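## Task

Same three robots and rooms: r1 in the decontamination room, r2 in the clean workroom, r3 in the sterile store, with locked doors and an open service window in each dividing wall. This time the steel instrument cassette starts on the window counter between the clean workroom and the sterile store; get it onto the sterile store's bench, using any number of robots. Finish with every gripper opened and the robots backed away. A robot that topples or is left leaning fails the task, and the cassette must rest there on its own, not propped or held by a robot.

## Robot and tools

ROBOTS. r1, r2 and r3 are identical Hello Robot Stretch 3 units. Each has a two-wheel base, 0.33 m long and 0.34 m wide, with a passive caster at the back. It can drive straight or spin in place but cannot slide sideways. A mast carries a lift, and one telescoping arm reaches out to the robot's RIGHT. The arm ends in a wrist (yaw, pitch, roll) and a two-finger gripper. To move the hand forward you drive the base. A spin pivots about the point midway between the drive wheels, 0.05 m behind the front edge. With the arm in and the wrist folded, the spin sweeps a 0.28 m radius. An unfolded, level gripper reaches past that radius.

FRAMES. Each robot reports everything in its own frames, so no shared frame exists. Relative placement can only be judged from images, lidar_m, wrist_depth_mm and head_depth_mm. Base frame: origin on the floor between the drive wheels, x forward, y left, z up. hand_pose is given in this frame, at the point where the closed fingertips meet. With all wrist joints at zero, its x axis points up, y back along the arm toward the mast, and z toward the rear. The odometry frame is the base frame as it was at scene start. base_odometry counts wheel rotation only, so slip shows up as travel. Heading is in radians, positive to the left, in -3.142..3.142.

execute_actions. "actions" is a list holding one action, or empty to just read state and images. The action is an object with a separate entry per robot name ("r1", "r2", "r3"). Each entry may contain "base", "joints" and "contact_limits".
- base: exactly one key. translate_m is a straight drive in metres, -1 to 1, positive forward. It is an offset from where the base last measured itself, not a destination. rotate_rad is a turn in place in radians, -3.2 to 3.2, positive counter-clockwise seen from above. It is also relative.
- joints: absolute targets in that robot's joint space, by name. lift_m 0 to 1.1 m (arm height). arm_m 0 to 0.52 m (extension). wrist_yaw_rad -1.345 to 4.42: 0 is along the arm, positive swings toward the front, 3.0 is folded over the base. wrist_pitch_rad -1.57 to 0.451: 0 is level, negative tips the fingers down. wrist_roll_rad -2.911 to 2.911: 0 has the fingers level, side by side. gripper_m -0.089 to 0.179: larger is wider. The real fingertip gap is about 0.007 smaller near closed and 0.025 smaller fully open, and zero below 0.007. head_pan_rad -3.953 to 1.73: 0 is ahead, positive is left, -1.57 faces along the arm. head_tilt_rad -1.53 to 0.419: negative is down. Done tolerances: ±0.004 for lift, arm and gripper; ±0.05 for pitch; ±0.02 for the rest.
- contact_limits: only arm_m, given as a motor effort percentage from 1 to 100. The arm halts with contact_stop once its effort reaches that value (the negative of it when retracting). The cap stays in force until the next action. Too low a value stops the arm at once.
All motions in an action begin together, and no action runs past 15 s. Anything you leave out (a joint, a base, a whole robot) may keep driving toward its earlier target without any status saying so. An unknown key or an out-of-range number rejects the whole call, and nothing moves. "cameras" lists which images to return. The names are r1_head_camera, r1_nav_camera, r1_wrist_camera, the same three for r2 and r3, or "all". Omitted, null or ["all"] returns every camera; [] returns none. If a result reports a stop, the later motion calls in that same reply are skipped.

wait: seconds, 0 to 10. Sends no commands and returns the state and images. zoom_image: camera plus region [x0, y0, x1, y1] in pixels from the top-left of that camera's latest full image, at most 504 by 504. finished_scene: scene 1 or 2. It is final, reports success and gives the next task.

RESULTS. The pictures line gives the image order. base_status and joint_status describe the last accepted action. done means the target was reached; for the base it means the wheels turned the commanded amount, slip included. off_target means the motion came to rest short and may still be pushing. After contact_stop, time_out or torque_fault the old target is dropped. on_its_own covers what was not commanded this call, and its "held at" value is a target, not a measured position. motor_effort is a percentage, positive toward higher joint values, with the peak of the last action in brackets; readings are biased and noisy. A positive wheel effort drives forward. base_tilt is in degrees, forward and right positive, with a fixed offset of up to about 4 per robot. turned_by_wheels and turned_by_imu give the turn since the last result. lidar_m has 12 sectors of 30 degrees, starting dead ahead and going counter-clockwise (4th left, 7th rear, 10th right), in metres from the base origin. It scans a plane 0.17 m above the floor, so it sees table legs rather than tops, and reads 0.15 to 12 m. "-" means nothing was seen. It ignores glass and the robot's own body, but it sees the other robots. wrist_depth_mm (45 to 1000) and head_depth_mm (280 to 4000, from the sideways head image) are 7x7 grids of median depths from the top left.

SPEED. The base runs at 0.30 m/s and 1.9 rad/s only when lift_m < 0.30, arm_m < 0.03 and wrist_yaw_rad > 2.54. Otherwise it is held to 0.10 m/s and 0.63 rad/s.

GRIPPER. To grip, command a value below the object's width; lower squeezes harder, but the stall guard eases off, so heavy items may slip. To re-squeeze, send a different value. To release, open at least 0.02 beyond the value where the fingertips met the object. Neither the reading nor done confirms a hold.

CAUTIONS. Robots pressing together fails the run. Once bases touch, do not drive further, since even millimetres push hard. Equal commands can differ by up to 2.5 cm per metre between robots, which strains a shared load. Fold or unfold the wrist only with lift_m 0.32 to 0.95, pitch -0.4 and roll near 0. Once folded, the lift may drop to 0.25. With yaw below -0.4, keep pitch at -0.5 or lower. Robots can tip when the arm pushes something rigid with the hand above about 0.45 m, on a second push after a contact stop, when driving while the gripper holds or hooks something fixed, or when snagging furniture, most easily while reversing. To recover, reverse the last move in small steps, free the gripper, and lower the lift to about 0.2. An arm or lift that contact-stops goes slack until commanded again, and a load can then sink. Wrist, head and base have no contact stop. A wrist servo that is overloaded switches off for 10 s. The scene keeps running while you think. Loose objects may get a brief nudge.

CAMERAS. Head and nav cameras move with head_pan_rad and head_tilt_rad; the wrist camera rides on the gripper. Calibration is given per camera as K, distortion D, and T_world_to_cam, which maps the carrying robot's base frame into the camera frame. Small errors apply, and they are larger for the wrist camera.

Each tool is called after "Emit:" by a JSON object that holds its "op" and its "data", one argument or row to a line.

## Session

Emit:
{"op": "execute_actions", "data": {
  "actions": [],
  "cameras": ["r3_nav_camera","r3_head_camera"]
}}

Scene clock: 0.00 s.
r1.base_odometry: x=+0.000 y=+0.000 heading=+0.000 (m, m, rad; r1's odometry frame)
r1.turned_by_wheels: +0.000 (rad since the last result)
r1.turned_by_imu: +0.000 (rad since the last result)
r1.base_tilt: forward=+0.4 right=-0.5 (deg)
r1.lidar_m: 2.01 3.90 0.81 1.19 1.22 1.23 0.99 0.90 0.91 1.12 1.60 1.60
r1.head_depth_mm: 1864 1859 1846 1849 1835 1847 1854 / 2007 2050 1852 - 2139 2030 2022 / 2197 2288 2072 - 2401 2269 2208 / 1910 2614 2384 2680 2608 2544 2266 / 2030 2983 2986 2971 2946 2929 2294 / 2246 3291 3508 3536 3454 3253 2270 / 2272 3648 3984 3961 - 3276 2275
r1.base_status: not commanded
r1.joint_positions: lift_m=+0.405 arm_m=+0.001 wrist_yaw_rad=+2.882 wrist_pitch_rad=-0.511 wrist_roll_rad=+0.009 gripper_m=+0.037 head_pan_rad=+0.004 head_tilt_rad=-0.014
r1.joint_status: not commanded
r1.motor_effort: left_wheel=+1 right_wheel=+0 lift_m=+31 arm_m=-1 wrist_yaw_rad=+0 wrist_pitch_rad=+5 wrist_roll_rad=+0 gripper_m=+0 head_pan_rad=+0 head_tilt_rad=+1 (%)
r1.hand_pose: x=+0.0332 y=+0.0585 z=+0.3971 quat_wxyz=(+0.267, +0.704, +0.088, +0.652) (m; r1's base frame)
r1.wrist_depth_mm: - - - - - - - / - - - - - - - / 939 - - - - - - / 811 - 849 861 859 889 890 / 690 - 727 712 757 739 745 / 603 596 - 618 649 638 636 / 528 536 - 548 533 555 561
r2.base_odometry: x=+0.000 y=+0.000 heading=+0.000 (m, m, rad; r2's odometry frame)
r2.turned_by_wheels: +0.000 (rad since the last result)
r2.turned_by_imu: +0.000 (rad since the last result)
r2.base_tilt: forward=+0.9 right=+0.0 (deg)
r2.lidar_m: 1.45 1.45 1.71 2.19 2.19 1.62 1.43 1.43 1.68 2.59 2.59 1.65
r2.head_depth_mm: 1622 1617 1626 1614 1605 1607 1601 / 1582 1555 1454 1585 1575 1543 1548 / 1532 1507 1414 - - 1484 1505 / 1487 1451 1372 - - 1457 1461 / 1442 1425 1335 - - 1411 1413 / 1404 1385 1302 - - 1378 1377 / 1359 1174 1267 - 3787 1340 1343
r2.base_status: not commanded
r2.joint_positions: lift_m=+0.367 arm_m=+0.000 wrist_yaw_rad=+2.981 wrist_pitch_rad=-0.513 wrist_roll_rad=+0.011 gripper_m=+0.037 head_pan_rad=-0.014 head_tilt_rad=+0.011
r2.joint_status: not commanded
r2.motor_effort: left_wheel=+1 right_wheel=+0 lift_m=+27 arm_m=+0 wrist_yaw_rad=+0 wrist_pitch_rad=+6 wrist_roll_rad=+0 gripper_m=+0 head_pan_rad=+0 head_tilt_rad=+2 (%)
r2.hand_pose: x=+0.0125 y=+0.0638 z=+0.3585 quat_wxyz=(+0.235, +0.700, +0.123, +0.664) (m; r2's base frame)
r2.wrist_depth_mm: - - - - - - - / - - - - - - - / - 983 978 990 951 943 920 / 792 809 798 791 755 764 745 / 669 666 - 651 669 628 633 / 569 570 - 576 - 557 546 / 498 - - - 488 483 481
r3.base_odometry: x=+0.000 y=+0.000 heading=+0.000 (m, m, rad; r3's odometry frame)
r3.turned_by_wheels: +0.000 (rad since the last result)
r3.turned_by_imu: +0.000 (rad since the last result)
r3.base_tilt: forward=-0.4 right=-0.8 (deg)
r3.lidar_m: 0.93 0.92 1.02 1.08 1.08 1.07 0.74 2.16 2.14 1.73 1.72 1.13
r3.head_depth_mm: 1044 1052 1058 1062 1070 1079 1087 / 1004 1008 1013 1018 1025 1031 1038 / 957 964 971 976 983 991 995 / 924 929 933 940 945 948 957 / 887 892 898 905 908 914 919 / 856 863 865 870 874 878 882 / 825 830 835 840 843 846 854
r3.base_status: not commanded
r3.joint_positions: lift_m=+0.302 arm_m=-0.003 wrist_yaw_rad=+2.892 wrist_pitch_rad=-0.442 wrist_roll_rad=+0.019 gripper_m=+0.037 head_pan_rad=+0.014 head_tilt_rad=-0.002
r3.joint_status: not commanded
r3.motor_effort: left_wheel=+0 right_wheel=-1 lift_m=+19 arm_m=+0 wrist_yaw_rad=+0 wrist_pitch_rad=+4 wrist_roll_rad=+0 gripper_m=-1 head_pan_rad=+0 head_tilt_rad=+2 (%)
r3.hand_pose: x=+0.0334 y=+0.0720 z=+0.3090 quat_wxyz=(+0.241, +0.710, +0.066, +0.659) (m; r3's base frame)
r3.wrist_depth_mm: - - - - - 909 742 / - - - - - 978 788 / 807 878 861 878 894 898 792 / 681 - 720 707 705 736 740 / 577 - 600 597 608 618 621 / 499 505 - 512 522 522 531 / - - - 461 449 455 460
pictures: r3_head_camera (sideways: a quarter turn clockwise sets it upright), r3_nav_camera (sideways: a quarter turn counterclockwise sets it upright)
camera_calibration (this result's frames):
r3_head_camera: T_world_to_cam=[[-0.0372704, 0.052414, -0.99793, 1.32298], [-0.00651986, 0.99859, 0.0526922, -0.0718403], [0.999284, 0.00847022, -0.0368761, 0.00272227], [0, 0, 0, 1]] pos_world=[0.0461195, 0.00237305, 1.32413]
r3_nav_camera: T_world_to_cam=[[0.00426842, 0.00778696, 0.999961, -1.26018], [0.0128358, -0.999888, 0.0077316, 0.0418361], [0.999909, 0.0128023, -0.00436789, -0.0426506], [0, 0, 0, 1]] pos_world=[0.0474887, 0.0521904, 1.25962]
Images, in order (width x height): r3_head_camera 896x504, r3_nav_camera 672x504.

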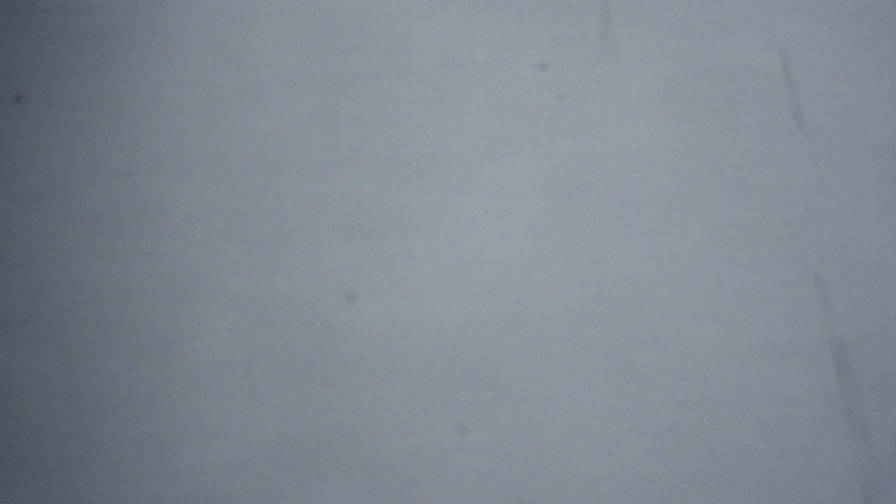

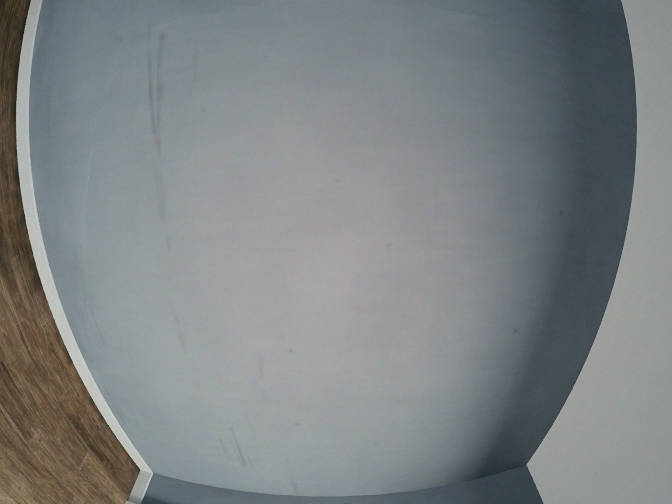

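Emit:
{"op": "execute_actions", "data": {
  "actions": [
    {"r3":{"base":{"rotate_rad":-1.27},"joints":{"lift_m":0.28,"head_pan_rad":-0.6}}}
  ],
  "cameras": ["r3_nav_camera"]
}}

Scene clock: 3.93 s.
r1.base_odometry: x=+0.000 y=+0.000 heading=+0.000 (m, m, rad; r1's odometry frame)
r1.turned_by_wheels: +0.000 (rad since the last result)
r1.turned_by_imu: +0.000 (rad since the last result)
r1.base_tilt: forward=+0.4 right=-0.5 (deg)
r1.lidar_m: 2.01 3.89 0.81 1.19 1.22 1.23 0.98 0.90 0.91 1.13 1.59 1.60
r1.head_depth_mm: 1849 1842 1862 1850 1862 1842 1821 / 2022 2070 1877 - 2106 2017 2027 / 2186 2303 2076 - 2391 2255 2226 / 1931 2606 2400 2654 2616 2543 2299 / 2026 2942 2955 2993 2950 2897 2305 / 2252 3312 3487 3571 3470 3287 2296 / 2283 3537 3950 3978 - 3266 2235
r1.base_status: not commanded
r1.joint_positions: lift_m=+0.405 arm_m=+0.001 wrist_yaw_rad=+2.882 wrist_pitch_rad=-0.511 wrist_roll_rad=+0.009 gripper_m=+0.037 head_pan_rad=+0.004 head_tilt_rad=-0.014
r1.joint_status: not commanded
r1.motor_effort: left_wheel=+0(1) right_wheel=+0(0) lift_m=+31(30) arm_m=-1(0) wrist_yaw_rad=+0(1) wrist_pitch_rad=+6(6) wrist_roll_rad=+0(0) gripper_m=+0(0) head_pan_rad=+0(0) head_tilt_rad=+1(1) (%)
r1.hand_pose: x=+0.0332 y=+0.0585 z=+0.3971 quat_wxyz=(+0.267, +0.704, +0.088, +0.652) (m; r1's base frame)
r1.wrist_depth_mm: - - - - - - - / - - - - - - - / 944 - - - - - - / 806 - 840 850 874 874 905 / 694 - 717 715 755 733 737 / 597 591 - 620 646 631 642 / 522 540 - 542 536 567 558
r2.base_odometry: x=+0.000 y=+0.000 heading=+0.000 (m, m, rad; r2's odometry frame)
r2.turned_by_wheels: +0.000 (rad since the last result)
r2.turned_by_imu: +0.000 (rad since the last result)
r2.base_tilt: forward=+0.7 right=+0.0 (deg)
r2.lidar_m: 1.45 1.45 1.71 2.19 2.19 1.62 1.43 1.43 1.69 2.58 2.58 1.65
r2.head_depth_mm: 1628 1625 1618 1609 1602 1596 1604 / 1582 1569 1449 1576 1567 1546 1542 / 1533 1510 1404 - - 1491 1505 / 1480 1462 1372 - - 1454 1454 / 1433 1421 1329 - - 1407 1417 / 1402 1383 1306 - - 1376 1380 / 1367 1175 1271 - 3734 1335 1342
r2.base_status: not commanded
r2.joint_positions: lift_m=+0.367 arm_m=+0.000 wrist_yaw_rad=+2.981 wrist_pitch_rad=-0.513 wrist_roll_rad=+0.011 gripper_m=+0.037 head_pan_rad=-0.014 head_tilt_rad=+0.011
r2.joint_status: not commanded
r2.motor_effort: left_wheel=+0(1) right_wheel=+0(0) lift_m=+28(27) arm_m=+0(0) wrist_yaw_rad=+1(1) wrist_pitch_rad=+6(6) wrist_roll_rad=+0(0) gripper_m=+0(0) head_pan_rad=+0(0) head_tilt_rad=+3(2) (%)
r2.hand_pose: x=+0.0125 y=+0.0638 z=+0.3585 quat_wxyz=(+0.235, +0.700, +0.123, +0.664) (m; r2's base frame)
r2.wrist_depth_mm: - - - - - - - / - - - - - - - / - - 990 969 960 935 940 / 818 786 796 781 777 764 748 / 680 667 - 662 672 641 636 / 577 564 - 574 - 548 546 / 502 - - - 487 484 479
r3.base_odometry: x=+0.000 y=+0.000 heading=-1.270 (m, m, rad; r3's odometry frame)
r3.turned_by_wheels: -1.270 (rad since the last result)
r3.turned_by_imu: -1.289 (rad since the last result)
r3.base_tilt: forward=-0.4 right=-0.7 (deg)
r3.lidar_m: 1.73 1.38 0.97 0.92 0.94 1.14 1.08 1.10 1.07 0.75 2.63 1.83
r3.head_depth_mm: 1953 2890 2940 2910 2940 2808 2066 / 1938 2611 2613 2627 2640 2616 2085 / 1831 2363 2414 2556 2407 2392 2104 / 2096 2169 2212 - 2170 2185 2112 / 1965 1999 2026 - 2020 2001 1981 / 1854 1854 1861 1861 1865 1862 1856 / 1729 1726 1733 1736 1736 1738 1741
r3.base_status: done
r3.joint_positions: lift_m=+0.280 arm_m=-0.003 wrist_yaw_rad=+2.892 wrist_pitch_rad=-0.443 wrist_roll_rad=+0.019 gripper_m=+0.037 head_pan_rad=-0.594 head_tilt_rad=-0.002
r3.joint_status: all done
r3.motor_effort: left_wheel=+5(18) right_wheel=-4(11) lift_m=+13(14) arm_m=+0(0) wrist_yaw_rad=+1(1) wrist_pitch_rad=+3(4) wrist_roll_rad=+0(0) gripper_m=+0(1) head_pan_rad=-2(26) head_tilt_rad=+3(2) (%)
r3.hand_pose: x=+0.0334 y=+0.0719 z=+0.2874 quat_wxyz=(+0.241, +0.710, +0.066, +0.659) (m; r3's base frame)
r3.wrist_depth_mm: - 831 891 974 - - - / - 896 941 - - - - / 761 811 819 830 848 872 897 / 643 - 673 669 688 679 701 / 542 - 578 572 569 590 582 / 488 - - 483 491 501 503 / - - - 430 429 439 435
pictures: r3_nav_camera (sideways: a quarter turn counterclockwise sets it upright)
camera_calibration (this result's frames):
r3_nav_camera: T_world_to_cam=[[0.00794799, 0.00396044, 0.999961, -1.2602], [-0.55988, -0.828538, 0.0077316, 0.0453296], [0.828536, -0.559919, -0.00436783, -0.0416053], [0, 0, 0, 1]] pos_world=[0.0698667, 0.0192527, 1.25962]
Images, in order (width x height): r3_nav_camera 672x504.

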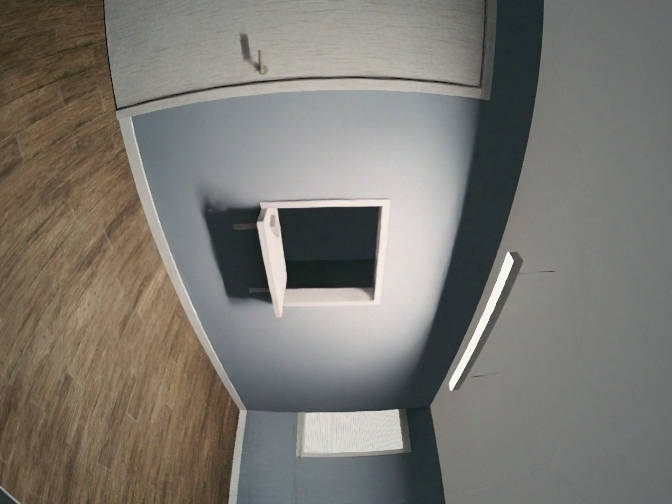

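Emit:
{"op": "execute_actions", "data": {
  "actions": [
    {"r3":{"base":{"translate_m":1.0}}}
  ],
  "cameras": []
}}

Emit:
{"op": "execute_actions", "data": {
  "actions": [
    {"r3":{"base":{"translate_m":0.3}}}
  ],
  "cameras": []
}}

Emit:
{"op": "execute_actions", "data": {
  "actions": [
    {"r3":{"base":{"rotate_rad":1.57}}}
  ],
  "cameras": []
}}

Emit:
{"op": "execute_actions", "data": {
  "actions": [
    {"r3":{"base":{"translate_m":-0.5},"joints":{"head_pan_rad":-1.57,"head_tilt_rad":-0.7}}}
  ],
  "cameras": []
}}

Emit:
{"op": "execute_actions", "data": {
  "actions": [
    {"r3":{"joints":{"lift_m":0.6,"wrist_pitch_rad":-0.4}}}
  ],
  "cameras": []
}}

Emit:
{"op": "execute_actions", "data": {
  "actions": [
    {"r3":{"joints":{"lift_m":0.9,"wrist_yaw_rad":0}}}
  ],
  "cameras": []
}}

Emit:
{"op": "execute_actions", "data": {
  "actions": [
    {"r3":{"base":{"translate_m":-0.4},"joints":{"lift_m":1.1,"wrist_pitch_rad":-1.57,"wrist_roll_rad":1.57,"gripper_m":0.17}}}
  ],
  "cameras": ["r3_nav_camera"]
}}

Scene clock: 17.27 s.
r1.base_odometry: x=+0.000 y=+0.000 heading=+0.000 (m, m, rad; r1's odometry frame)
r1.turned_by_wheels: +0.000 (rad since the last result)
r1.turned_by_imu: +0.000 (rad since the last result)
r1.base_tilt: forward=+0.4 right=-0.5 (deg)
r1.lidar_m: 2.01 3.89 0.81 1.19 1.22 1.23 0.99 0.90 0.91 1.13 1.59 1.60
r1.head_depth_mm: 1847 1858 1842 1862 1849 1862 1824 / 1997 2054 1838 - 2128 2015 2009 / 2191 2273 2058 - 2416 2270 2205 / 1910 2587 2383 2680 2608 2592 2327 / 2008 2944 2972 2960 2946 2907 2299 / 2252 3300 3536 3503 3529 3284 2286 / 2254 3639 3928 3982 - 3249 2263
r1.base_status: not commanded
r1.joint_positions: lift_m=+0.405 arm_m=+0.001 wrist_yaw_rad=+2.882 wrist_pitch_rad=-0.511 wrist_roll_rad=+0.009 gripper_m=+0.037 head_pan_rad=+0.004 head_tilt_rad=-0.014
r1.joint_status: not commanded
r1.motor_effort: left_wheel=+1(1) right_wheel=+0(0) lift_m=+31(31) arm_m=+0(0) wrist_yaw_rad=+1(0) wrist_pitch_rad=+6(6) wrist_roll_rad=+0(0) gripper_m=+0(0) head_pan_rad=+0(0) head_tilt_rad=+2(1) (%)
r1.hand_pose: x=+0.0332 y=+0.0585 z=+0.3971 quat_wxyz=(+0.267, +0.704, +0.088, +0.652) (m; r1's base frame)
r1.wrist_depth_mm: - - - - - - - / - - - - - - - / 960 - - - - - - / 822 - 839 858 868 877 881 / 693 - 724 709 742 736 749 / 593 597 - 610 656 632 645 / 525 540 - 549 537 556 559
r2.base_odometry: x=+0.000 y=+0.000 heading=+0.000 (m, m, rad; r2's odometry frame)
r2.turned_by_wheels: +0.000 (rad since the last result)
r2.turned_by_imu: +0.001 (rad since the last result)
r2.base_tilt: forward=+0.7 right=+0.1 (deg)
r2.lidar_m: 1.45 1.45 1.72 2.19 2.20 1.62 1.43 1.43 1.69 2.59 2.59 1.65
r2.head_depth_mm: 1616 1626 1616 1612 1608 1605 1596 / 1579 1557 1452 1587 1580 1549 1546 / 1533 1508 1410 - - 1497 1504 / 1479 1455 1375 - - 1447 1467 / 1439 1433 1332 - - 1412 1420 / 1393 1390 1299 - - 1384 1376 / 1358 1177 1269 - 3839 1338 1342
r2.base_status: not commanded
r2.joint_positions: lift_m=+0.367 arm_m=+0.000 wrist_yaw_rad=+2.981 wrist_pitch_rad=-0.513 wrist_roll_rad=+0.011 gripper_m=+0.037 head_pan_rad=-0.014 head_tilt_rad=+0.011
r2.joint_status: not commanded
r2.motor_effort: left_wheel=+0(0) right_wheel=+0(1) lift_m=+26(27) arm_m=+0(0) wrist_yaw_rad=+0(2) wrist_pitch_rad=+6(6) wrist_roll_rad=+0(0) gripper_m=+1(1) head_pan_rad=+0(0) head_tilt_rad=+3(3) (%)
r2.hand_pose: x=+0.0125 y=+0.0638 z=+0.3585 quat_wxyz=(+0.235, +0.700, +0.123, +0.664) (m; r2's base frame)
r2.wrist_depth_mm: - - - - - - - / - - - - - - - / - 984 985 961 963 928 920 / 817 802 778 766 770 770 756 / 678 667 - 649 667 636 631 / 582 572 - 574 - 554 537 / 501 - - - 485 479 480
r3.base_odometry: x=+0.297 y=-0.955 heading=-1.270 (m, m, rad; r3's odometry frame)
r3.turned_by_wheels: +0.000 (rad since the last result)
r3.turned_by_imu: +0.000 (rad since the last result)
r3.base_tilt: forward=-0.5 right=-0.8 (deg)
r3.lidar_m: 0.72 0.74 0.95 0.98 1.00 1.31 2.08 1.33 2.39 3.69 1.12 0.78
r3.head_depth_mm: 1187 1187 - - - 1160 1199 / 1065 1069 1054 1069 1072 1074 1079 / 967 970 970 974 975 980 978 / 887 889 889 890 893 896 897 / 818 818 821 823 824 826 827 / 758 759 763 765 764 765 766 / 708 709 709 711 712 714 715
r3.base_status: done
r3.joint_positions: lift_m=+0.280 arm_m=-0.003 wrist_yaw_rad=+2.892 wrist_pitch_rad=-0.443 wrist_roll_rad=+0.019 gripper_m=+0.037 head_pan_rad=-0.594 head_tilt_rad=-0.002
r3.joint_status: not commanded
r3.motor_effort: left_wheel=+5(17) right_wheel=-4(9) lift_m=+13(13) arm_m=+0(0) wrist_yaw_rad=+0(0) wrist_pitch_rad=+4(4) wrist_roll_rad=+0(0) gripper_m=-1(1) head_pan_rad=-2(2) head_tilt_rad=+3(3) (%)
r3.hand_pose: x=+0.0334 y=+0.0719 z=+0.2874 quat_wxyz=(+0.241, +0.710, +0.066, +0.659) (m; r3's base frame)
r3.wrist_depth_mm: - 870 950 - - 908 679 / - 946 986 - - 916 692 / 757 834 816 855 868 843 712 / 642 - 660 680 686 688 683 / 540 - 578 560 566 584 588 / 486 - - 486 494 499 500 / - - - 429 431 430 440
pictures: none
No camera images: the call's "cameras" was empty. Leave "cameras" out to get every camera's image.

Scene clock: 20.03 s.
r1.base_odometry: x=+0.000 y=+0.000 heading=+0.000 (m, m, rad; r1's odometry frame)
r1.turned_by_wheels: +0.000 (rad since the last result)
r1.turned_by_imu: +0.000 (rad since the last result)
r1.base_tilt: forward=+0.3 right=-0.4 (deg)
r1.lidar_m: 2.01 3.89 0.81 1.19 1.22 1.23 0.98 0.90 0.91 1.12 1.59 1.60
r1.head_depth_mm: 1862 1844 1860 1842 1849 1847 1843 / 2000 2052 1849 - 2102 2034 2020 / 2175 2270 2079 - 2353 2285 2238 / 1911 2584 2349 2705 2669 2544 2286 / 2014 2956 3011 2997 2938 2943 2278 / 2241 3246 3465 3474 3524 3221 2279 / 2259 3627 3917 - - 3328 2263
r1.base_status: not commanded
r1.joint_positions: lift_m=+0.405 arm_m=+0.001 wrist_yaw_rad=+2.882 wrist_pitch_rad=-0.511 wrist_roll_rad=+0.009 gripper_m=+0.037 head_pan_rad=+0.004 head_tilt_rad=-0.014
r1.joint_status: not commanded
r1.motor_effort: left_wheel=+1(1) right_wheel=+0(0) lift_m=+31(31) arm_m=-1(0) wrist_yaw_rad=+0(0) wrist_pitch_rad=+6(6) wrist_roll_rad=+0(0) gripper_m=+0(1) head_pan_rad=+0(1) head_tilt_rad=+1(1) (%)
r1.hand_pose: x=+0.0332 y=+0.0585 z=+0.3971 quat_wxyz=(+0.267, +0.704, +0.088, +0.652) (m; r1's base frame)
r1.wrist_depth_mm: - - - - - - - / - - - - - - - / 950 - - - - - - / 812 - 840 864 868 877 901 / 688 - 726 718 746 743 751 / 598 604 - 618 655 634 644 / 527 539 - 550 533 558 563
r2.base_odometry: x=+0.000 y=+0.000 heading=+0.000 (m, m, rad; r2's odometry frame)
r2.turned_by_wheels: +0.000 (rad since the last result)
r2.turned_by_imu: +0.000 (rad since the last result)
r2.base_tilt: forward=+0.8 right=+0.0 (deg)
r2.lidar_m: 1.45 1.45 1.71 2.19 2.19 1.62 1.43 1.43 1.68 2.58 2.59 1.65
r2.head_depth_mm: 1622 1607 1622 1614 1605 1605 1595 / 1570 1559 1455 1585 1579 1542 1550 / 1512 1501 1413 - - 1490 1512 / 1480 1459 1368 - - 1461 1453 / 1442 1419 1339 - - 1411 1425 / 1402 1380 1296 - - 1373 1378 / 1370 1178 1276 - 3774 1328 1347
r2.base_status: not commanded
r2.joint_positions: lift_m=+0.367 arm_m=+0.000 wrist_yaw_rad=+2.981 wrist_pitch_rad=-0.513 wrist_roll_rad=+0.011 gripper_m=+0.037 head_pan_rad=-0.014 head_tilt_rad=+0.011
r2.joint_status: not commanded
r2.motor_effort: left_wheel=+0(0) right_wheel=+0(0) lift_m=+27(27) arm_m=+0(0) wrist_yaw_rad=+1(1) wrist_pitch_rad=+6(6) wrist_roll_rad=+0(0) gripper_m=+0(0) head_pan_rad=+0(0) head_tilt_rad=+2(2) (%)
r2.hand_pose: x=+0.0125 y=+0.0638 z=+0.3585 quat_wxyz=(+0.235, +0.700, +0.123, +0.664) (m; r2's base frame)
r2.wrist_depth_mm: - - - - - - - / - - - - - - - / - - 972 974 941 940 939 / 812 810 802 764 766 762 749 / 675 671 - 650 659 640 639 / 578 579 - 578 - 547 540 / 510 - - - 485 483 478
r3.base_odometry: x=+0.386 y=-1.242 heading=-1.270 (m, m, rad; r3's odometry frame)
r3.turned_by_wheels: +0.000 (rad since the last result)
r3.turned_by_imu: +0.000 (rad since the last result)
r3.base_tilt: forward=-0.4 right=-0.7 (deg)
r3.lidar_m: 0.42 0.43 0.56 0.99 1.02 1.34 2.38 1.58 2.54 2.19 0.66 0.43
r3.head_depth_mm: 677 678 679 680 683 685 688 / 607 608 610 611 615 615 617 / 553 554 555 555 557 559 559 / 506 508 508 509 509 511 512 / 466 468 469 470 470 471 472 / 433 434 435 436 437 437 404 / 373 374 375 375 375 376 377
r3.base_status: done
r3.joint_positions: lift_m=+0.280 arm_m=-0.003 wrist_yaw_rad=+2.892 wrist_pitch_rad=-0.443 wrist_roll_rad=+0.019 gripper_m=+0.037 head_pan_rad=-0.594 head_tilt_rad=-0.002
r3.joint_status: not commanded
r3.motor_effort: left_wheel=+5(18) right_wheel=-5(8) lift_m=+13(13) arm_m=+0(0) wrist_yaw_rad=+0(0) wrist_pitch_rad=+5(4) wrist_roll_rad=+0(0) gripper_m=-1(1) head_pan_rad=-2(2) head_tilt_rad=+2(2) (%)
r3.hand_pose: x=+0.0334 y=+0.0719 z=+0.2873 quat_wxyz=(+0.241, +0.710, +0.066, +0.659) (m; r3's base frame)
r3.wrist_depth_mm: - 905 961 - 736 514 395 / - 941 - - 783 532 398 / 765 831 845 850 768 552 411 / 645 - 679 684 683 561 421 / 552 - 580 563 571 552 430 / 487 - - 482 494 498 442 / - - - 436 428 434 425
pictures: none
No camera images: the call's "cameras" was empty. Leave "cameras" out to get every camera's image.

Scene clock: 22.33 s.
r1.base_odometry: x=+0.000 y=+0.000 heading=+0.000 (m, m, rad; r1's odometry frame)
r1.turned_by_wheels: +0.000 (rad since the last result)
r1.turned_by_imu: +0.000 (rad since the last result)
r1.base_tilt: forward=+0.3 right=-0.5 (deg)
r1.lidar_m: 2.01 3.90 0.81 1.19 1.22 1.23 0.98 0.90 0.91 1.13 1.59 1.60
r1.head_depth_mm: 1864 1838 1853 1855 1853 1851 1836 / 1995 2060 1869 - 2114 2042 2037 / 2174 2286 2071 - 2374 2274 2204 / 1921 2600 2332 2690 2588 2590 2303 / 2023 2998 2992 2967 2916 2927 2279 / 2269 3316 3467 3488 3477 3249 2261 / 2257 3578 3959 - 3978 3323 2257
r1.base_status: not commanded
r1.joint_positions: lift_m=+0.405 arm_m=+0.001 wrist_yaw_rad=+2.882 wrist_pitch_rad=-0.511 wrist_roll_rad=+0.009 gripper_m=+0.037 head_pan_rad=+0.004 head_tilt_rad=-0.014
r1.joint_status: not commanded
r1.motor_effort: left_wheel=+1(1) right_wheel=+0(0) lift_m=+31(31) arm_m=+0(0) wrist_yaw_rad=+0(0) wrist_pitch_rad=+6(6) wrist_roll_rad=+0(0) gripper_m=-1(0) head_pan_rad=+0(0) head_tilt_rad=+1(2) (%)
r1.hand_pose: x=+0.0332 y=+0.0585 z=+0.3971 quat_wxyz=(+0.267, +0.704, +0.088, +0.652) (m; r1's base frame)
r1.wrist_depth_mm: - - - - - - - / - - - - - - - / 965 - - - - - - / 800 - 831 842 866 876 907 / 686 - 729 730 754 744 752 / 606 595 - 619 648 632 646 / 531 537 - 549 541 553 557
r2.base_odometry: x=+0.000 y=+0.000 heading=+0.000 (m, m, rad; r2's odometry frame)
r2.turned_by_wheels: +0.000 (rad since the last result)
r2.turned_by_imu: +0.000 (rad since the last result)
r2.base_tilt: forward=+0.7 right=+0.1 (deg)
r2.lidar_m: 1.45 1.45 1.71 2.19 2.19 1.62 1.43 1.43 1.69 2.58 2.58 1.65
r2.head_depth_mm: 1625 1624 1620 1618 1607 1598 1600 / 1570 1556 1455 1580 1572 1546 1550 / 1529 1504 1410 - - 1490 1495 / 1478 1465 1371 - - 1452 1456 / 1439 1428 1334 - - 1411 1415 / 1402 1382 1300 - - 1378 1383 / 1363 1173 1265 - 3852 1333 1348
r2.base_status: not commanded
r2.joint_positions: lift_m=+0.367 arm_m=+0.000 wrist_yaw_rad=+2.981 wrist_pitch_rad=-0.513 wrist_roll_rad=+0.011 gripper_m=+0.037 head_pan_rad=-0.014 head_tilt_rad=+0.011
r2.joint_status: not commanded
r2.motor_effort: left_wheel=+0(0) right_wheel=+0(1) lift_m=+27(27) arm_m=+0(0) wrist_yaw_rad=+1(1) wrist_pitch_rad=+6(6) wrist_roll_rad=+0(0) gripper_m=+0(1) head_pan_rad=+0(0) head_tilt_rad=+2(2) (%)
r2.hand_pose: x=+0.0125 y=+0.0638 z=+0.3585 quat_wxyz=(+0.235, +0.700, +0.123, +0.664) (m; r2's base frame)
r2.wrist_depth_mm: - - - - - - - / - - - - - - - / - - 996 988 962 931 937 / 810 801 808 774 774 751 749 / 674 670 - 655 657 644 627 / 575 578 - 581 - 544 542 / 508 - - - 483 484 479
r3.base_odometry: x=+0.386 y=-1.241 heading=+0.300 (m, m, rad; r3's odometry frame)
r3.turned_by_wheels: +1.570 (rad since the last result)
r3.turned_by_imu: +1.594 (rad since the last result)
r3.base_tilt: forward=-0.5 right=-0.8 (deg)
r3.lidar_m: 0.99 1.02 1.34 2.38 2.44 2.54 2.18 0.66 0.43 0.42 0.43 0.56
r3.head_depth_mm: 437 443 450 457 464 471 478 / 484 492 500 509 517 524 534 / 541 551 561 572 582 593 605 / 615 627 641 653 668 682 700 / 703 712 720 739 758 778 867 / 883 907 933 960 992 1011 1013 / 963 966 963 970 972 968 970
r3.base_status: done
r3.joint_positions: lift_m=+0.280 arm_m=-0.003 wrist_yaw_rad=+2.892 wrist_pitch_rad=-0.443 wrist_roll_rad=+0.019 gripper_m=+0.037 head_pan_rad=-0.594 head_tilt_rad=-0.002
r3.joint_status: not commanded
r3.motor_effort: left_wheel=-6(14) right_wheel=+3(13) lift_m=+13(13) arm_m=+0(1) wrist_yaw_rad=+0(1) wrist_pitch_rad=+4(4) wrist_roll_rad=+0(0) gripper_m=-1(1) head_pan_rad=-2(2) head_tilt_rad=+3(2) (%)
r3.hand_pose: x=+0.0334 y=+0.0718 z=+0.2873 quat_wxyz=(+0.241, +0.710, +0.066, +0.659) (m; r3's base frame)
r3.wrist_depth_mm: - - - - - - 955 / - - - - - - 933 / 766 841 823 838 849 850 879 / 643 - 677 684 689 700 700 / 544 - 579 566 576 574 584 / 487 - - 487 491 492 504 / - - - 432 429 436 433
pictures: none
No camera images: the call's "cameras" was empty. Leave "cameras" out to get every camera's image.

Scene clock: 25.67 s.
r1.base_odometry: x=+0.000 y=+0.000 heading=+0.000 (m, m, rad; r1's odometry frame)
r1.turned_by_wheels: +0.000 (rad since the last result)
r1.turned_by_imu: +0.000 (rad since the last result)
r1.base_tilt: forward=+0.5 right=-0.5 (deg)
r1.lidar_m: 2.01 3.89 0.81 1.19 1.22 1.23 0.98 0.90 0.91 1.12 1.59 1.60
r1.head_depth_mm: 1861 1850 1847 1841 1860 1851 1827 / 2006 2052 1865 - 2103 2022 2038 / 2188 2296 2115 - 2400 2262 2215 / 1919 2588 2373 2724 2627 2579 2319 / 2019 3001 2940 2990 2890 2957 2285 / 2231 3252 3542 3518 3517 3245 2277 / 2274 3603 - 3953 - 3282 2253
r1.base_status: not commanded
r1.joint_positions: lift_m=+0.405 arm_m=+0.001 wrist_yaw_rad=+2.882 wrist_pitch_rad=-0.511 wrist_roll_rad=+0.009 gripper_m=+0.037 head_pan_rad=+0.004 head_tilt_rad=-0.014
r1.joint_status: not commanded
r1.motor_effort: left_wheel=+1(0) right_wheel=+0(0) lift_m=+31(31) arm_m=-1(1) wrist_yaw_rad=+0(0) wrist_pitch_rad=+6(6) wrist_roll_rad=+0(0) gripper_m=+0(1) head_pan_rad=-1(0) head_tilt_rad=+1(1) (%)
r1.hand_pose: x=+0.0332 y=+0.0585 z=+0.3971 quat_wxyz=(+0.267, +0.704, +0.088, +0.652) (m; r1's base frame)
r1.wrist_depth_mm: - - - - - - - / - - - - - - - / 948 - - - - - - / 804 - 836 861 867 876 898 / 694 - 727 721 766 724 749 / 597 594 - 622 644 636 645 / 532 544 - 552 537 561 558
r2.base_odometry: x=+0.000 y=+0.000 heading=+0.000 (m, m, rad; r2's odometry frame)
r2.turned_by_wheels: +0.000 (rad since the last result)
r2.turned_by_imu: +0.000 (rad since the last result)
r2.base_tilt: forward=+0.8 right=+0.1 (deg)
r2.lidar_m: 1.45 1.46 1.71 2.19 2.19 1.62 1.43 1.43 1.69 2.58 2.59 1.64
r2.head_depth_mm: 1638 1618 1618 1615 1609 1598 1590 / 1574 1559 1451 1571 1574 1535 1547 / 1527 1508 1410 - - 1491 1503 / 1487 1465 1361 - - 1452 1446 / 1437 1419 1339 - - 1413 1416 / 1403 1381 1299 - - 1375 1391 / 1364 1176 1265 - 3823 1334 1341
r2.base_status: not commanded
r2.joint_positions: lift_m=+0.367 arm_m=+0.000 wrist_yaw_rad=+2.981 wrist_pitch_rad=-0.513 wrist_roll_rad=+0.011 gripper_m=+0.037 head_pan_rad=-0.014 head_tilt_rad=+0.011
r2.joint_status: not commanded
r2.motor_effort: left_wheel=+0(0) right_wheel=+0(0) lift_m=+26(27) arm_m=+0(0) wrist_yaw_rad=+0(1) wrist_pitch_rad=+6(6) wrist_roll_rad=+0(1) gripper_m=+0(0) head_pan_rad=+0(0) head_tilt_rad=+3(3) (%)
r2.hand_pose: x=+0.0125 y=+0.0638 z=+0.3585 quat_wxyz=(+0.235, +0.700, +0.123, +0.664) (m; r2's base frame)
r2.wrist_depth_mm: - - - - - - - / - - - - - - - / - 1000 981 963 950 934 922 / 800 812 793 774 778 766 757 / 672 671 - 654 662 637 636 / 584 574 - 577 - 554 539 / 503 - - - 488 484 484
r3.base_odometry: x=-0.092 y=-1.389 heading=+0.300 (m, m, rad; r3's odometry frame)
r3.turned_by_wheels: +0.000 (rad since the last result)
r3.turned_by_imu: +0.001 (rad since the last result)
r3.base_tilt: forward=-0.4 right=-0.7 (deg)
r3.lidar_m: 1.50 1.53 2.01 1.42 2.11 2.12 2.31 0.70 0.49 0.47 0.48 0.60
r3.head_depth_mm: 385 438 505 597 730 941 1141 / 383 434 500 591 720 923 1128 / 379 429 495 582 709 903 1128 / 376 426 489 575 698 886 1125 / 373 422 485 568 688 872 1117 / 370 418 479 561 678 857 1117 / 367 414 475 555 666 836 1059
r3.base_status: done
r3.joint_positions: lift_m=+0.280 arm_m=-0.003 wrist_yaw_rad=+2.892 wrist_pitch_rad=-0.443 wrist_roll_rad=+0.019 gripper_m=+0.037 head_pan_rad=-1.563 head_tilt_rad=-0.691
r3.joint_status: all done
r3.motor_effort: left_wheel=-4(18) right_wheel=+3(7) lift_m=+13(13) arm_m=-1(0) wrist_yaw_rad=+1(0) wrist_pitch_rad=+4(4) wrist_roll_rad=+0(0) gripper_m=-1(1) head_pan_rad=-3(34) head_tilt_rad=-5(50) (%)
r3.hand_pose: x=+0.0334 y=+0.0718 z=+0.2873 quat_wxyz=(+0.241, +0.710, +0.066, +0.659) (m; r3's base frame)
r3.wrist_depth_mm: - - - - - - - / - - - - - - - / 757 820 826 849 833 855 883 / 653 - 667 690 688 692 698 / 542 - 577 558 577 577 587 / 492 - - 485 494 491 498 / - - - 433 430 438 438
pictures: none
No camera images: the call's "cameras" was empty. Leave "cameras" out to get every camera's image.

Scene clock: 29.40 s.
r1.base_odometry: x=+0.000 y=+0.000 heading=+0.000 (m, m, rad; r1's odometry frame)
r1.turned_by_wheels: +0.000 (rad since the last result)
r1.turned_by_imu: +0.000 (rad since the last result)
r1.base_tilt: forward=+0.4 right=-0.5 (deg)
r1.lidar_m: 2.01 3.89 0.81 1.19 1.22 1.23 0.99 0.90 0.91 1.12 1.59 1.60
r1.head_depth_mm: 1850 1847 1851 1833 1860 1844 1822 / 2010 2042 1864 - 2101 2012 2041 / 2204 2282 2075 - 2348 2285 2193 / 1899 2602 2387 2671 2602 2573 2303 / 2013 2937 2950 2960 2972 2924 2268 / 2264 3308 3502 3506 3473 3197 2273 / 2270 3591 - 3998 - 3282 2253
r1.base_status: not commanded
r1.joint_positions: lift_m=+0.405 arm_m=+0.001 wrist_yaw_rad=+2.882 wrist_pitch_rad=-0.511 wrist_roll_rad=+0.009 gripper_m=+0.037 head_pan_rad=+0.004 head_tilt_rad=-0.014
r1.joint_status: not commanded
r1.motor_effort: left_wheel=+0(0) right_wheel=+0(0) lift_m=+31(31) arm_m=+0(1) wrist_yaw_rad=+0(0) wrist_pitch_rad=+6(6) wrist_roll_rad=+0(0) gripper_m=-1(0) head_pan_rad=-1(0) head_tilt_rad=+0(1) (%)
r1.hand_pose: x=+0.0332 y=+0.0585 z=+0.3971 quat_wxyz=(+0.267, +0.704, +0.088, +0.652) (m; r1's base frame)
r1.wrist_depth_mm: - - - - - - - / - - - - - - - / 951 - - - - - - / 804 - 843 857 875 894 901 / 696 - 732 733 743 723 747 / 600 596 - 619 643 634 640 / 525 543 - 546 533 569 569
r2.base_odometry: x=+0.000 y=+0.000 heading=+0.000 (m, m, rad; r2's odometry frame)
r2.turned_by_wheels: +0.000 (rad since the last result)
r2.turned_by_imu: +0.000 (rad since the last result)
r2.base_tilt: forward=+0.9 right=-0.2 (deg)
r2.lidar_m: 1.45 1.45 1.71 2.19 2.19 1.62 1.43 1.43 1.69 2.58 2.59 1.64
r2.head_depth_mm: 1618 1625 1618 1619 1604 1596 1596 / 1576 1560 1446 1582 1577 1539 1548 / 1525 1506 1410 - - 1491 1501 / 1484 1464 1378 - - 1451 1459 / 1446 1422 1336 - - 1411 1423 / 1402 1385 1297 - - 1385 1377 / 1367 1177 1269 - 3805 1336 1344
r2.base_status: not commanded
r2.joint_positions: lift_m=+0.367 arm_m=+0.000 wrist_yaw_rad=+2.981 wrist_pitch_rad=-0.513 wrist_roll_rad=+0.011 gripper_m=+0.037 head_pan_rad=-0.014 head_tilt_rad=+0.011
r2.joint_status: not commanded
r2.motor_effort: left_wheel=+0(0) right_wheel=+0(0) lift_m=+26(27) arm_m=+0(0) wrist_yaw_rad=+1(0) wrist_pitch_rad=+6(6) wrist_roll_rad=+0(1) gripper_m=+0(0) head_pan_rad=+0(0) head_tilt_rad=+3(2) (%)
r2.hand_pose: x=+0.0125 y=+0.0638 z=+0.3585 quat_wxyz=(+0.235, +0.700, +0.123, +0.664) (m; r2's base frame)
r2.wrist_depth_mm: - - - - - - - / - - - - - - - / - - 972 975 930 963 938 / 813 796 796 780 777 753 758 / 687 671 - 655 660 638 635 / 576 576 - 579 - 548 547 / 502 - - - 486 483 485
r3.base_odometry: x=-0.092 y=-1.389 heading=+0.300 (m, m, rad; r3's odometry frame)
r3.turned_by_wheels: +0.000 (rad since the last result)
r3.turned_by_imu: +0.000 (rad since the last result)
r3.base_tilt: forward=-0.4 right=-0.7 (deg)
r3.lidar_m: 1.50 1.53 2.02 1.42 2.11 2.13 2.32 0.70 0.49 0.47 0.48 0.60
r3.head_depth_mm: 385 437 505 598 730 943 1147 / 382 433 500 589 721 924 1146 / 379 430 494 583 708 906 1139 / 376 426 489 575 698 887 1115 / 373 422 484 569 687 871 1121 / 370 418 479 561 676 855 1119 / 367 414 474 554 667 836 1060
r3.base_status: not commanded
r3.joint_positions: lift_m=+0.600 arm_m=-0.003 wrist_yaw_rad=+2.892 wrist_pitch_rad=-0.422 wrist_roll_rad=+0.019 gripper_m=+0.037 head_pan_rad=-1.563 head_tilt_rad=-0.691
r3.joint_status: all done
r3.motor_effort: left_wheel=-4(5) right_wheel=+3(3) lift_m=+23(25) arm_m=+0(0) wrist_yaw_rad=-1(0) wrist_pitch_rad=+6(6) wrist_roll_rad=+0(0) gripper_m=-1(1) head_pan_rad=-2(2) head_tilt_rad=-5(6) (%)
r3.hand_pose: x=+0.0340 y=+0.0745 z=+0.6114 quat_wxyz=(+0.234, +0.710, +0.059, +0.661) (m; r3's base frame)
r3.wrist_depth_mm: - - - - - - - / - - - - - - - / - - - - - - - / - - - - - - - / - - - - - - - / 853 847 836 857 895 927 898 / 746 763 753 767 797 785 790
pictures: none
No camera images: the call's "cameras" was empty. Leave "cameras" out to get every camera's image.

Scene clock: 32.97 s.
r1.base_odometry: x=+0.000 y=+0.000 heading=+0.000 (m, m, rad; r1's odometry frame)
r1.turned_by_wheels: +0.000 (rad since the last result)
r1.turned_by_imu: +0.000 (rad since the last result)
r1.base_tilt: forward=+0.4 right=-0.5 (deg)
r1.lidar_m: 2.01 3.88 0.81 1.19 1.22 1.23 0.99 0.90 0.91 1.12 1.59 1.60
r1.head_depth_mm: 1842 1845 1825 1844 1843 1838 1859 / 2027 2053 1851 - 2097 2007 2038 / 2192 2310 2094 - 2358 2274 2201 / 1909 2600 2355 2671 2611 2559 2304 / 2043 2995 2966 2999 2958 2896 2265 / 2229 3268 3514 3503 3451 3234 2283 / 2278 3687 3974 - - 3268 2269
r1.base_status: not commanded
r1.joint_positions: lift_m=+0.405 arm_m=+0.001 wrist_yaw_rad=+2.882 wrist_pitch_rad=-0.511 wrist_roll_rad=+0.009 gripper_m=+0.037 head_pan_rad=+0.004 head_tilt_rad=-0.014
r1.joint_status: not commanded
r1.motor_effort: left_wheel=+0(1) right_wheel=+0(0) lift_m=+31(31) arm_m=+0(1) wrist_yaw_rad=+0(0) wrist_pitch_rad=+6(6) wrist_roll_rad=+0(0) gripper_m=+0(1) head_pan_rad=+0(1) head_tilt_rad=+1(1) (%)
r1.hand_pose: x=+0.0332 y=+0.0585 z=+0.3971 quat_wxyz=(+0.267, +0.704, +0.088, +0.652) (m; r1's base frame)
r1.wrist_depth_mm: - - - - - - - / - - - - - - - / 963 - - - - - - / 814 - 838 861 863 874 908 / 684 - 729 716 735 745 750 / 597 589 - 622 644 633 641 / 524 542 - 547 537 557 564
r2.base_odometry: x=+0.000 y=+0.000 heading=+0.000 (m, m, rad; r2's odometry frame)
r2.turned_by_wheels: +0.000 (rad since the last result)
r2.turned_by_imu: +0.000 (rad since the last result)
r2.base_tilt: forward=+0.8 right=+0.1 (deg)
r2.lidar_m: 1.45 1.45 1.71 2.20 2.19 1.62 1.43 1.43 1.69 2.58 2.59 1.65
r2.head_depth_mm: 1626 1626 1618 1611 1609 1601 1590 / 1575 1564 1453 1577 1582 1538 1549 / 1518 1505 1409 - - 1477 1505 / 1484 1463 1375 - - 1452 1462 / 1444 1421 1336 - - 1416 1411 / 1400 1385 1298 - - 1384 1377 / 1367 1173 1272 - 3818 1335 1343
r2.base_status: not commanded
r2.joint_positions: lift_m=+0.367 arm_m=+0.000 wrist_yaw_rad=+2.981 wrist_pitch_rad=-0.513 wrist_roll_rad=+0.011 gripper_m=+0.037 head_pan_rad=-0.014 head_tilt_rad=+0.011
r2.joint_status: not commanded
r2.motor_effort: left_wheel=+0(0) right_wheel=-1(0) lift_m=+27(27) arm_m=+0(0) wrist_yaw_rad=+1(1) wrist_pitch_rad=+6(6) wrist_roll_rad=+0(0) gripper_m=-1(0) head_pan_rad=+0(0) head_tilt_rad=+3(3) (%)
r2.hand_pose: x=+0.0125 y=+0.0638 z=+0.3585 quat_wxyz=(+0.235, +0.700, +0.123, +0.664) (m; r2's base frame)
r2.wrist_depth_mm: - - - - - - - / - - - - - - - / - - 994 960 952 944 915 / 823 800 804 788 765 755 741 / 674 675 - 655 667 642 632 / 575 569 - 585 - 552 552 / 507 - - - 488 487 486
r3.base_odometry: x=-0.092 y=-1.389 heading=+0.300 (m, m, rad; r3's odometry frame)
r3.turned_by_wheels: +0.000 (rad since the last result)
r3.turned_by_imu: +0.000 (rad since the last result)
r3.base_tilt: forward=-0.4 right=-0.8 (deg)
r3.lidar_m: 1.50 1.53 2.01 1.42 2.11 2.13 2.32 0.70 0.49 0.47 0.48 0.60
r3.head_depth_mm: 385 438 505 598 678 - - / 382 433 500 590 680 - - / 379 429 495 581 - - - / 376 425 489 575 715 900 1122 / 373 422 484 568 687 869 1114 / 370 418 480 561 677 855 1117 / 367 414 475 555 667 835 1062
r3.base_status: not commanded
r3.joint_positions: lift_m=+0.900 arm_m=-0.003 wrist_yaw_rad=+0.002 wrist_pitch_rad=-0.422 wrist_roll_rad=+0.019 gripper_m=+0.037 head_pan_rad=-1.563 head_tilt_rad=-0.691
r3.joint_status: all done
r3.motor_effort: left_wheel=-4(5) right_wheel=+3(3) lift_m=+23(25) arm_m=-1(0) wrist_yaw_rad=-3(2) wrist_pitch_rad=+6(6) wrist_roll_rad=+0(0) gripper_m=-1(0) head_pan_rad=-2(2) head_tilt_rad=-6(5) (%)
r3.hand_pose: x=-0.0211 y=-0.3663 z=+0.9114 quat_wxyz=(+0.685, +0.148, -0.697, -0.149) (m; r3's base frame)
r3.wrist_depth_mm: 202 202 204 206 208 209 210 / 219 220 222 223 226 228 230 / 239 241 244 246 249 251 252 / 268 268 270 274 277 280 281 / 298 301 296 306 313 315 319 / 338 341 367 350 360 359 363 / 394 396 405 408 413 419 430
pictures: none
No camera images: the call's "cameras" was empty. Leave "cameras" out to get every camera's image.

Scene clock: 37.93 s.
r1.base_odometry: x=+0.000 y=+0.000 heading=+0.000 (m, m, rad; r1's odometry frame)
r1.turned_by_wheels: +0.000 (rad since the last result)
r1.turned_by_imu: +0.000 (rad since the last result)
r1.base_tilt: forward=+0.4 right=-0.5 (deg)
r1.lidar_m: 2.01 3.90 0.81 1.19 1.22 1.23 0.98 0.90 0.91 1.12 1.59 1.60
r1.head_depth_mm: 1845 1861 1828 1854 1846 1846 1840 / 2004 2043 1843 - 2121 2025 2020 / 2167 2284 2071 - 2360 2263 2231 / 1902 2574 2392 2669 2610 2565 2304 / 2014 2969 2920 2964 3008 2906 2285 / 2256 3306 3473 3465 3465 3225 2261 / 2265 3592 3975 - - 3277 2259
r1.base_status: not commanded
r1.joint_positions: lift_m=+0.405 arm_m=+0.001 wrist_yaw_rad=+2.882 wrist_pitch_rad=-0.511 wrist_roll_rad=+0.009 gripper_m=+0.037 head_pan_rad=+0.004 head_tilt_rad=-0.014
r1.joint_status: not commanded
r1.motor_effort: left_wheel=+0(1) right_wheel=+0(0) lift_m=+31(31) arm_m=+0(0) wrist_yaw_rad=-1(0) wrist_pitch_rad=+5(6) wrist_roll_rad=+0(0) gripper_m=-1(1) head_pan_rad=+0(0) head_tilt_rad=+1(1) (%)
r1.hand_pose: x=+0.0332 y=+0.0585 z=+0.3971 quat_wxyz=(+0.267, +0.704, +0.088, +0.652) (m; r1's base frame)
r1.wrist_depth_mm: - - - - - - - / - - - - - - - / 952 - - - - - - / 808 - 837 859 873 885 914 / 680 - 727 711 749 736 751 / 597 591 - 623 651 633 634 / 527 537 - 550 534 550 563
r2.base_odometry: x=+0.000 y=+0.000 heading=+0.000 (m, m, rad; r2's odometry frame)
r2.turned_by_wheels: +0.000 (rad since the last result)
r2.turned_by_imu: +0.000 (rad since the last result)
r2.base_tilt: forward=+0.7 right=+0.1 (deg)
r2.lidar_m: 1.45 1.45 1.71 2.19 2.20 1.62 1.43 1.43 1.69 2.58 2.59 1.65
r2.head_depth_mm: 1629 1628 1616 1616 1603 1599 1597 / 1578 1552 1454 1573 1576 1544 1556 / 1529 1510 1422 - - 1481 1505 / 1480 1463 1372 - - 1449 1460 / 1439 1423 1332 - - 1413 1414 / 1400 1389 1304 - - 1376 1374 / 1366 1176 1268 - 3755 1332 1343
r2.base_status: not commanded
r2.joint_positions: lift_m=+0.367 arm_m=+0.000 wrist_yaw_rad=+2.981 wrist_pitch_rad=-0.513 wrist_roll_rad=+0.011 gripper_m=+0.037 head_pan_rad=-0.014 head_tilt_rad=+0.011
r2.joint_status: not commanded
r2.motor_effort: left_wheel=+0(0) right_wheel=+0(1) lift_m=+27(26) arm_m=+0(0) wrist_yaw_rad=+0(1) wrist_pitch_rad=+6(6) wrist_roll_rad=+0(0) gripper_m=-1(0) head_pan_rad=+0(0) head_tilt_rad=+2(2) (%)
r2.hand_pose: x=+0.0125 y=+0.0638 z=+0.3585 quat_wxyz=(+0.235, +0.700, +0.123, +0.664) (m; r2's base frame)
r2.wrist_depth_mm: - - - - - - - / - - - - - - - / 992 - 972 973 935 927 928 / 816 802 781 782 758 766 745 / 676 667 - 653 666 635 628 / 580 569 - 570 - 553 547 / 506 - - - 491 483 480
r3.base_odometry: x=-0.474 y=-1.508 heading=+0.300 (m, m, rad; r3's odometry frame)
r3.turned_by_wheels: +0.000 (rad since the last result)
r3.turned_by_imu: +0.001 (rad since the last result)
r3.base_tilt: forward=-0.4 right=-0.6 (deg)
r3.lidar_m: 1.52 1.94 2.46 1.40 1.83 3.03 2.42 0.73 0.52 0.49 0.50 0.66
r3.head_depth_mm: - - - - - - 1159 / - - - - - - - / 3219 - - - - - 1145 / 3082 3320 806 654 - - 1139 / 2977 515 521 595 - 944 1137 / 382 437 503 590 715 898 1126 / 386 436 499 584 703 882 1126
r3.base_status: done
r3.joint_positions: lift_m=+1.099 arm_m=-0.003 wrist_yaw_rad=+0.002 wrist_pitch_rad=-1.558 wrist_roll_rad=+1.563 gripper_m=+0.170 head_pan_rad=-1.563 head_tilt_rad=-0.691
r3.joint_status: all done
joint sent to its limit — the command would take r3.wrist_pitch_rad past its lower limit, so that joint was sent only as far as its limit.
r3.motor_effort: left_wheel=-5(13) right_wheel=+3(3) lift_m=+23(26) arm_m=+0(0) wrist_yaw_rad=-2(3) wrist_pitch_rad=-3(4) wrist_roll_rad=+4(4) gripper_m=+0(97) head_pan_rad=-3(2) head_tilt_rad=-6(6) (%)
r3.hand_pose: x=-0.0216 y=-0.1212 z=+0.9814 quat_wxyz=(+0.004, +0.003, -0.711, -0.703) (m; r3's base frame)
r3.wrist_depth_mm: 284 684 - - - - - / 285 708 - - - - - / 285 692 - - - - - / 291 700 - - - - - / 302 805 - - - - - / - 780 - - - - - / 497 742 - - - - -
pictures: r3_nav_camera (sideways: a quarter turn counterclockwise sets it upright)
camera_calibration (this result's frames):
r3_nav_camera: T_world_to_cam=[[0.0127423, -0.639055, 0.769056, -0.958796], [-0.999905, -0.0122091, 0.00642186, 0.0497255], [0.00528555, -0.769064, -0.639149, 0.789532], [0, 0, 0, 1]] pos_world=[0.0577649, -0.00491491, 1.24168]
Images, in order (width x height): r3_nav_camera 672x504.

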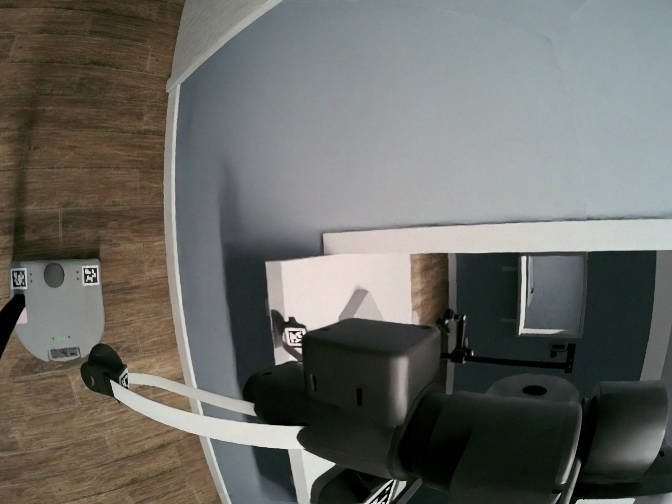

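Emit:
{"op": "execute_actions", "data": {
  "actions": [
    {"r3":{"base":{"translate_m":-0.15},"joints":{"arm_m":0.42}}}
  ],
  "cameras": ["r3_wrist_camera"]
}}

Scene clock: 44.03 s.
r1.base_odometry: x=+0.000 y=+0.000 heading=+0.000 (m, m, rad; r1's odometry frame)
r1.turned_by_wheels: +0.000 (rad since the last result)
r1.turned_by_imu: +0.000 (rad since the last result)
r1.base_tilt: forward=+0.5 right=-0.5 (deg)
r1.lidar_m: 2.01 3.90 0.81 1.19 1.22 1.23 0.99 0.90 0.91 1.12 1.59 1.60
r1.head_depth_mm: 1836 1837 1850 1847 1829 1825 1826 / 1979 2051 1850 - 2121 2023 2027 / 2192 2288 2108 - 2374 2243 2223 / 1915 2602 2387 2690 2594 2529 2317 / 2034 2917 2999 2945 2945 2900 2273 / 2267 3296 3545 3460 3462 3240 2275 / 2288 3599 - - - 3253 2257
r1.base_status: not commanded
r1.joint_positions: lift_m=+0.405 arm_m=+0.001 wrist_yaw_rad=+2.882 wrist_pitch_rad=-0.511 wrist_roll_rad=+0.009 gripper_m=+0.037 head_pan_rad=+0.004 head_tilt_rad=-0.014
r1.joint_status: not commanded
r1.motor_effort: left_wheel=+0(1) right_wheel=+0(0) lift_m=+31(31) arm_m=-1(0) wrist_yaw_rad=+0(0) wrist_pitch_rad=+6(6) wrist_roll_rad=+0(0) gripper_m=+0(1) head_pan_rad=-1(1) head_tilt_rad=+1(1) (%)
r1.hand_pose: x=+0.0332 y=+0.0585 z=+0.3971 quat_wxyz=(+0.267, +0.704, +0.088, +0.652) (m; r1's base frame)
r1.wrist_depth_mm: - - - - - - - / - - - - - - - / 948 - - - - - - / 819 - 845 860 875 889 891 / 694 - 720 730 748 738 746 / 593 597 - 611 654 636 646 / 532 539 - 546 542 558 570
r2.base_odometry: x=+0.000 y=+0.000 heading=+0.000 (m, m, rad; r2's odometry frame)
r2.turned_by_wheels: +0.000 (rad since the last result)
r2.turned_by_imu: +0.000 (rad since the last result)
r2.base_tilt: forward=+0.6 right=+0.1 (deg)
r2.lidar_m: 1.45 1.45 1.71 2.19 2.19 1.63 1.43 1.43 1.69 2.58 2.59 1.64
r2.head_depth_mm: 1619 1623 1612 1621 1611 1596 1603 / 1566 1565 1453 1577 1572 1537 1547 / 1528 1502 1414 - - 1488 1508 / 1484 1467 1373 - - 1448 1455 / 1444 1419 1331 - - 1406 1420 / 1400 1389 1298 - - 1375 1381 / 1362 1170 1271 - 3760 1333 1346
r2.base_status: not commanded
r2.joint_positions: lift_m=+0.367 arm_m=+0.000 wrist_yaw_rad=+2.981 wrist_pitch_rad=-0.513 wrist_roll_rad=+0.011 gripper_m=+0.037 head_pan_rad=-0.014 head_tilt_rad=+0.011
r2.joint_status: not commanded
r2.motor_effort: left_wheel=+0(1) right_wheel=-1(1) lift_m=+26(27) arm_m=+0(0) wrist_yaw_rad=+1(1) wrist_pitch_rad=+6(6) wrist_roll_rad=+0(0) gripper_m=+0(1) head_pan_rad=+0(0) head_tilt_rad=+2(2) (%)
r2.hand_pose: x=+0.0125 y=+0.0638 z=+0.3585 quat_wxyz=(+0.235, +0.700, +0.123, +0.664) (m; r2's base frame)
r2.wrist_depth_mm: - - - - - - - / - - - - - - - / - - 988 980 942 950 933 / 803 801 788 789 777 762 746 / 668 654 - 654 667 627 645 / 579 570 - 571 - 548 546 / 506 - - - 483 487 478
r3.base_odometry: x=-0.617 y=-1.552 heading=+0.300 (m, m, rad; r3's odometry frame)
r3.turned_by_wheels: +0.000 (rad since the last result)
r3.turned_by_imu: +0.001 (rad since the last result)
r3.base_tilt: forward=-0.4 right=-0.8 (deg)
r3.lidar_m: 1.54 2.10 2.45 1.43 1.73 2.86 2.46 0.74 0.52 0.50 0.51 0.67
r3.head_depth_mm: 3142 3280 787 620 541 1010 1161 / 3075 2843 793 626 544 989 1152 / 3087 3007 800 629 534 969 1151 / - 3315 807 625 536 948 1150 / 3094 3294 811 607 538 934 1140 / 3055 3308 822 633 529 917 1139 / 3054 3260 626 608 560 899 1131
r3.base_status: done
r3.joint_positions: lift_m=+1.099 arm_m=+0.420 wrist_yaw_rad=+0.000 wrist_pitch_rad=-1.559 wrist_roll_rad=+1.565 gripper_m=+0.170 head_pan_rad=-1.563 head_tilt_rad=-0.691
r3.joint_status: all done
r3.motor_effort: left_wheel=-5(12) right_wheel=+3(4) lift_m=+23(23) arm_m=+3(4) wrist_yaw_rad=+0(2) wrist_pitch_rad=-3(3) wrist_roll_rad=+3(4) gripper_m=+0(0) head_pan_rad=-2(2) head_tilt_rad=-4(6) (%)
r3.hand_pose: x=-0.0215 y=-0.5432 z=+0.9814 quat_wxyz=(+0.003, +0.002, -0.711, -0.703) (m; r3's base frame)
r3.wrist_depth_mm: 258 259 258 258 258 257 - / 267 264 265 264 265 266 - / 276 273 270 273 273 272 - / 285 281 250 279 281 280 - / - 293 261 258 288 288 - / - 303 301 267 298 302 - / - 317 310 276 311 313 -
pictures: r3_wrist_camera
camera_calibration (this result's frames):
r3_wrist_camera: T_world_to_cam=[[-0.0377073, 0.999288, 0.00100768, 0.532667], [0.976806, 0.0366462, 0.210968, -0.143996], [0.210781, 0.00893936, -0.977492, 1.13193], [0, 0, 0, 1]] pos_world=[-0.0778485, -0.53713, 1.1363]
Images, in order (width x height): r3_wrist_camera 644x364.

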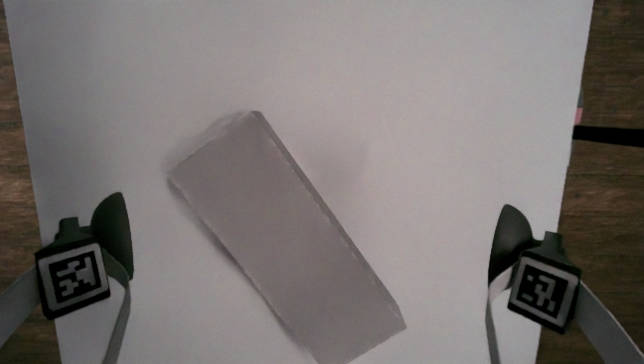

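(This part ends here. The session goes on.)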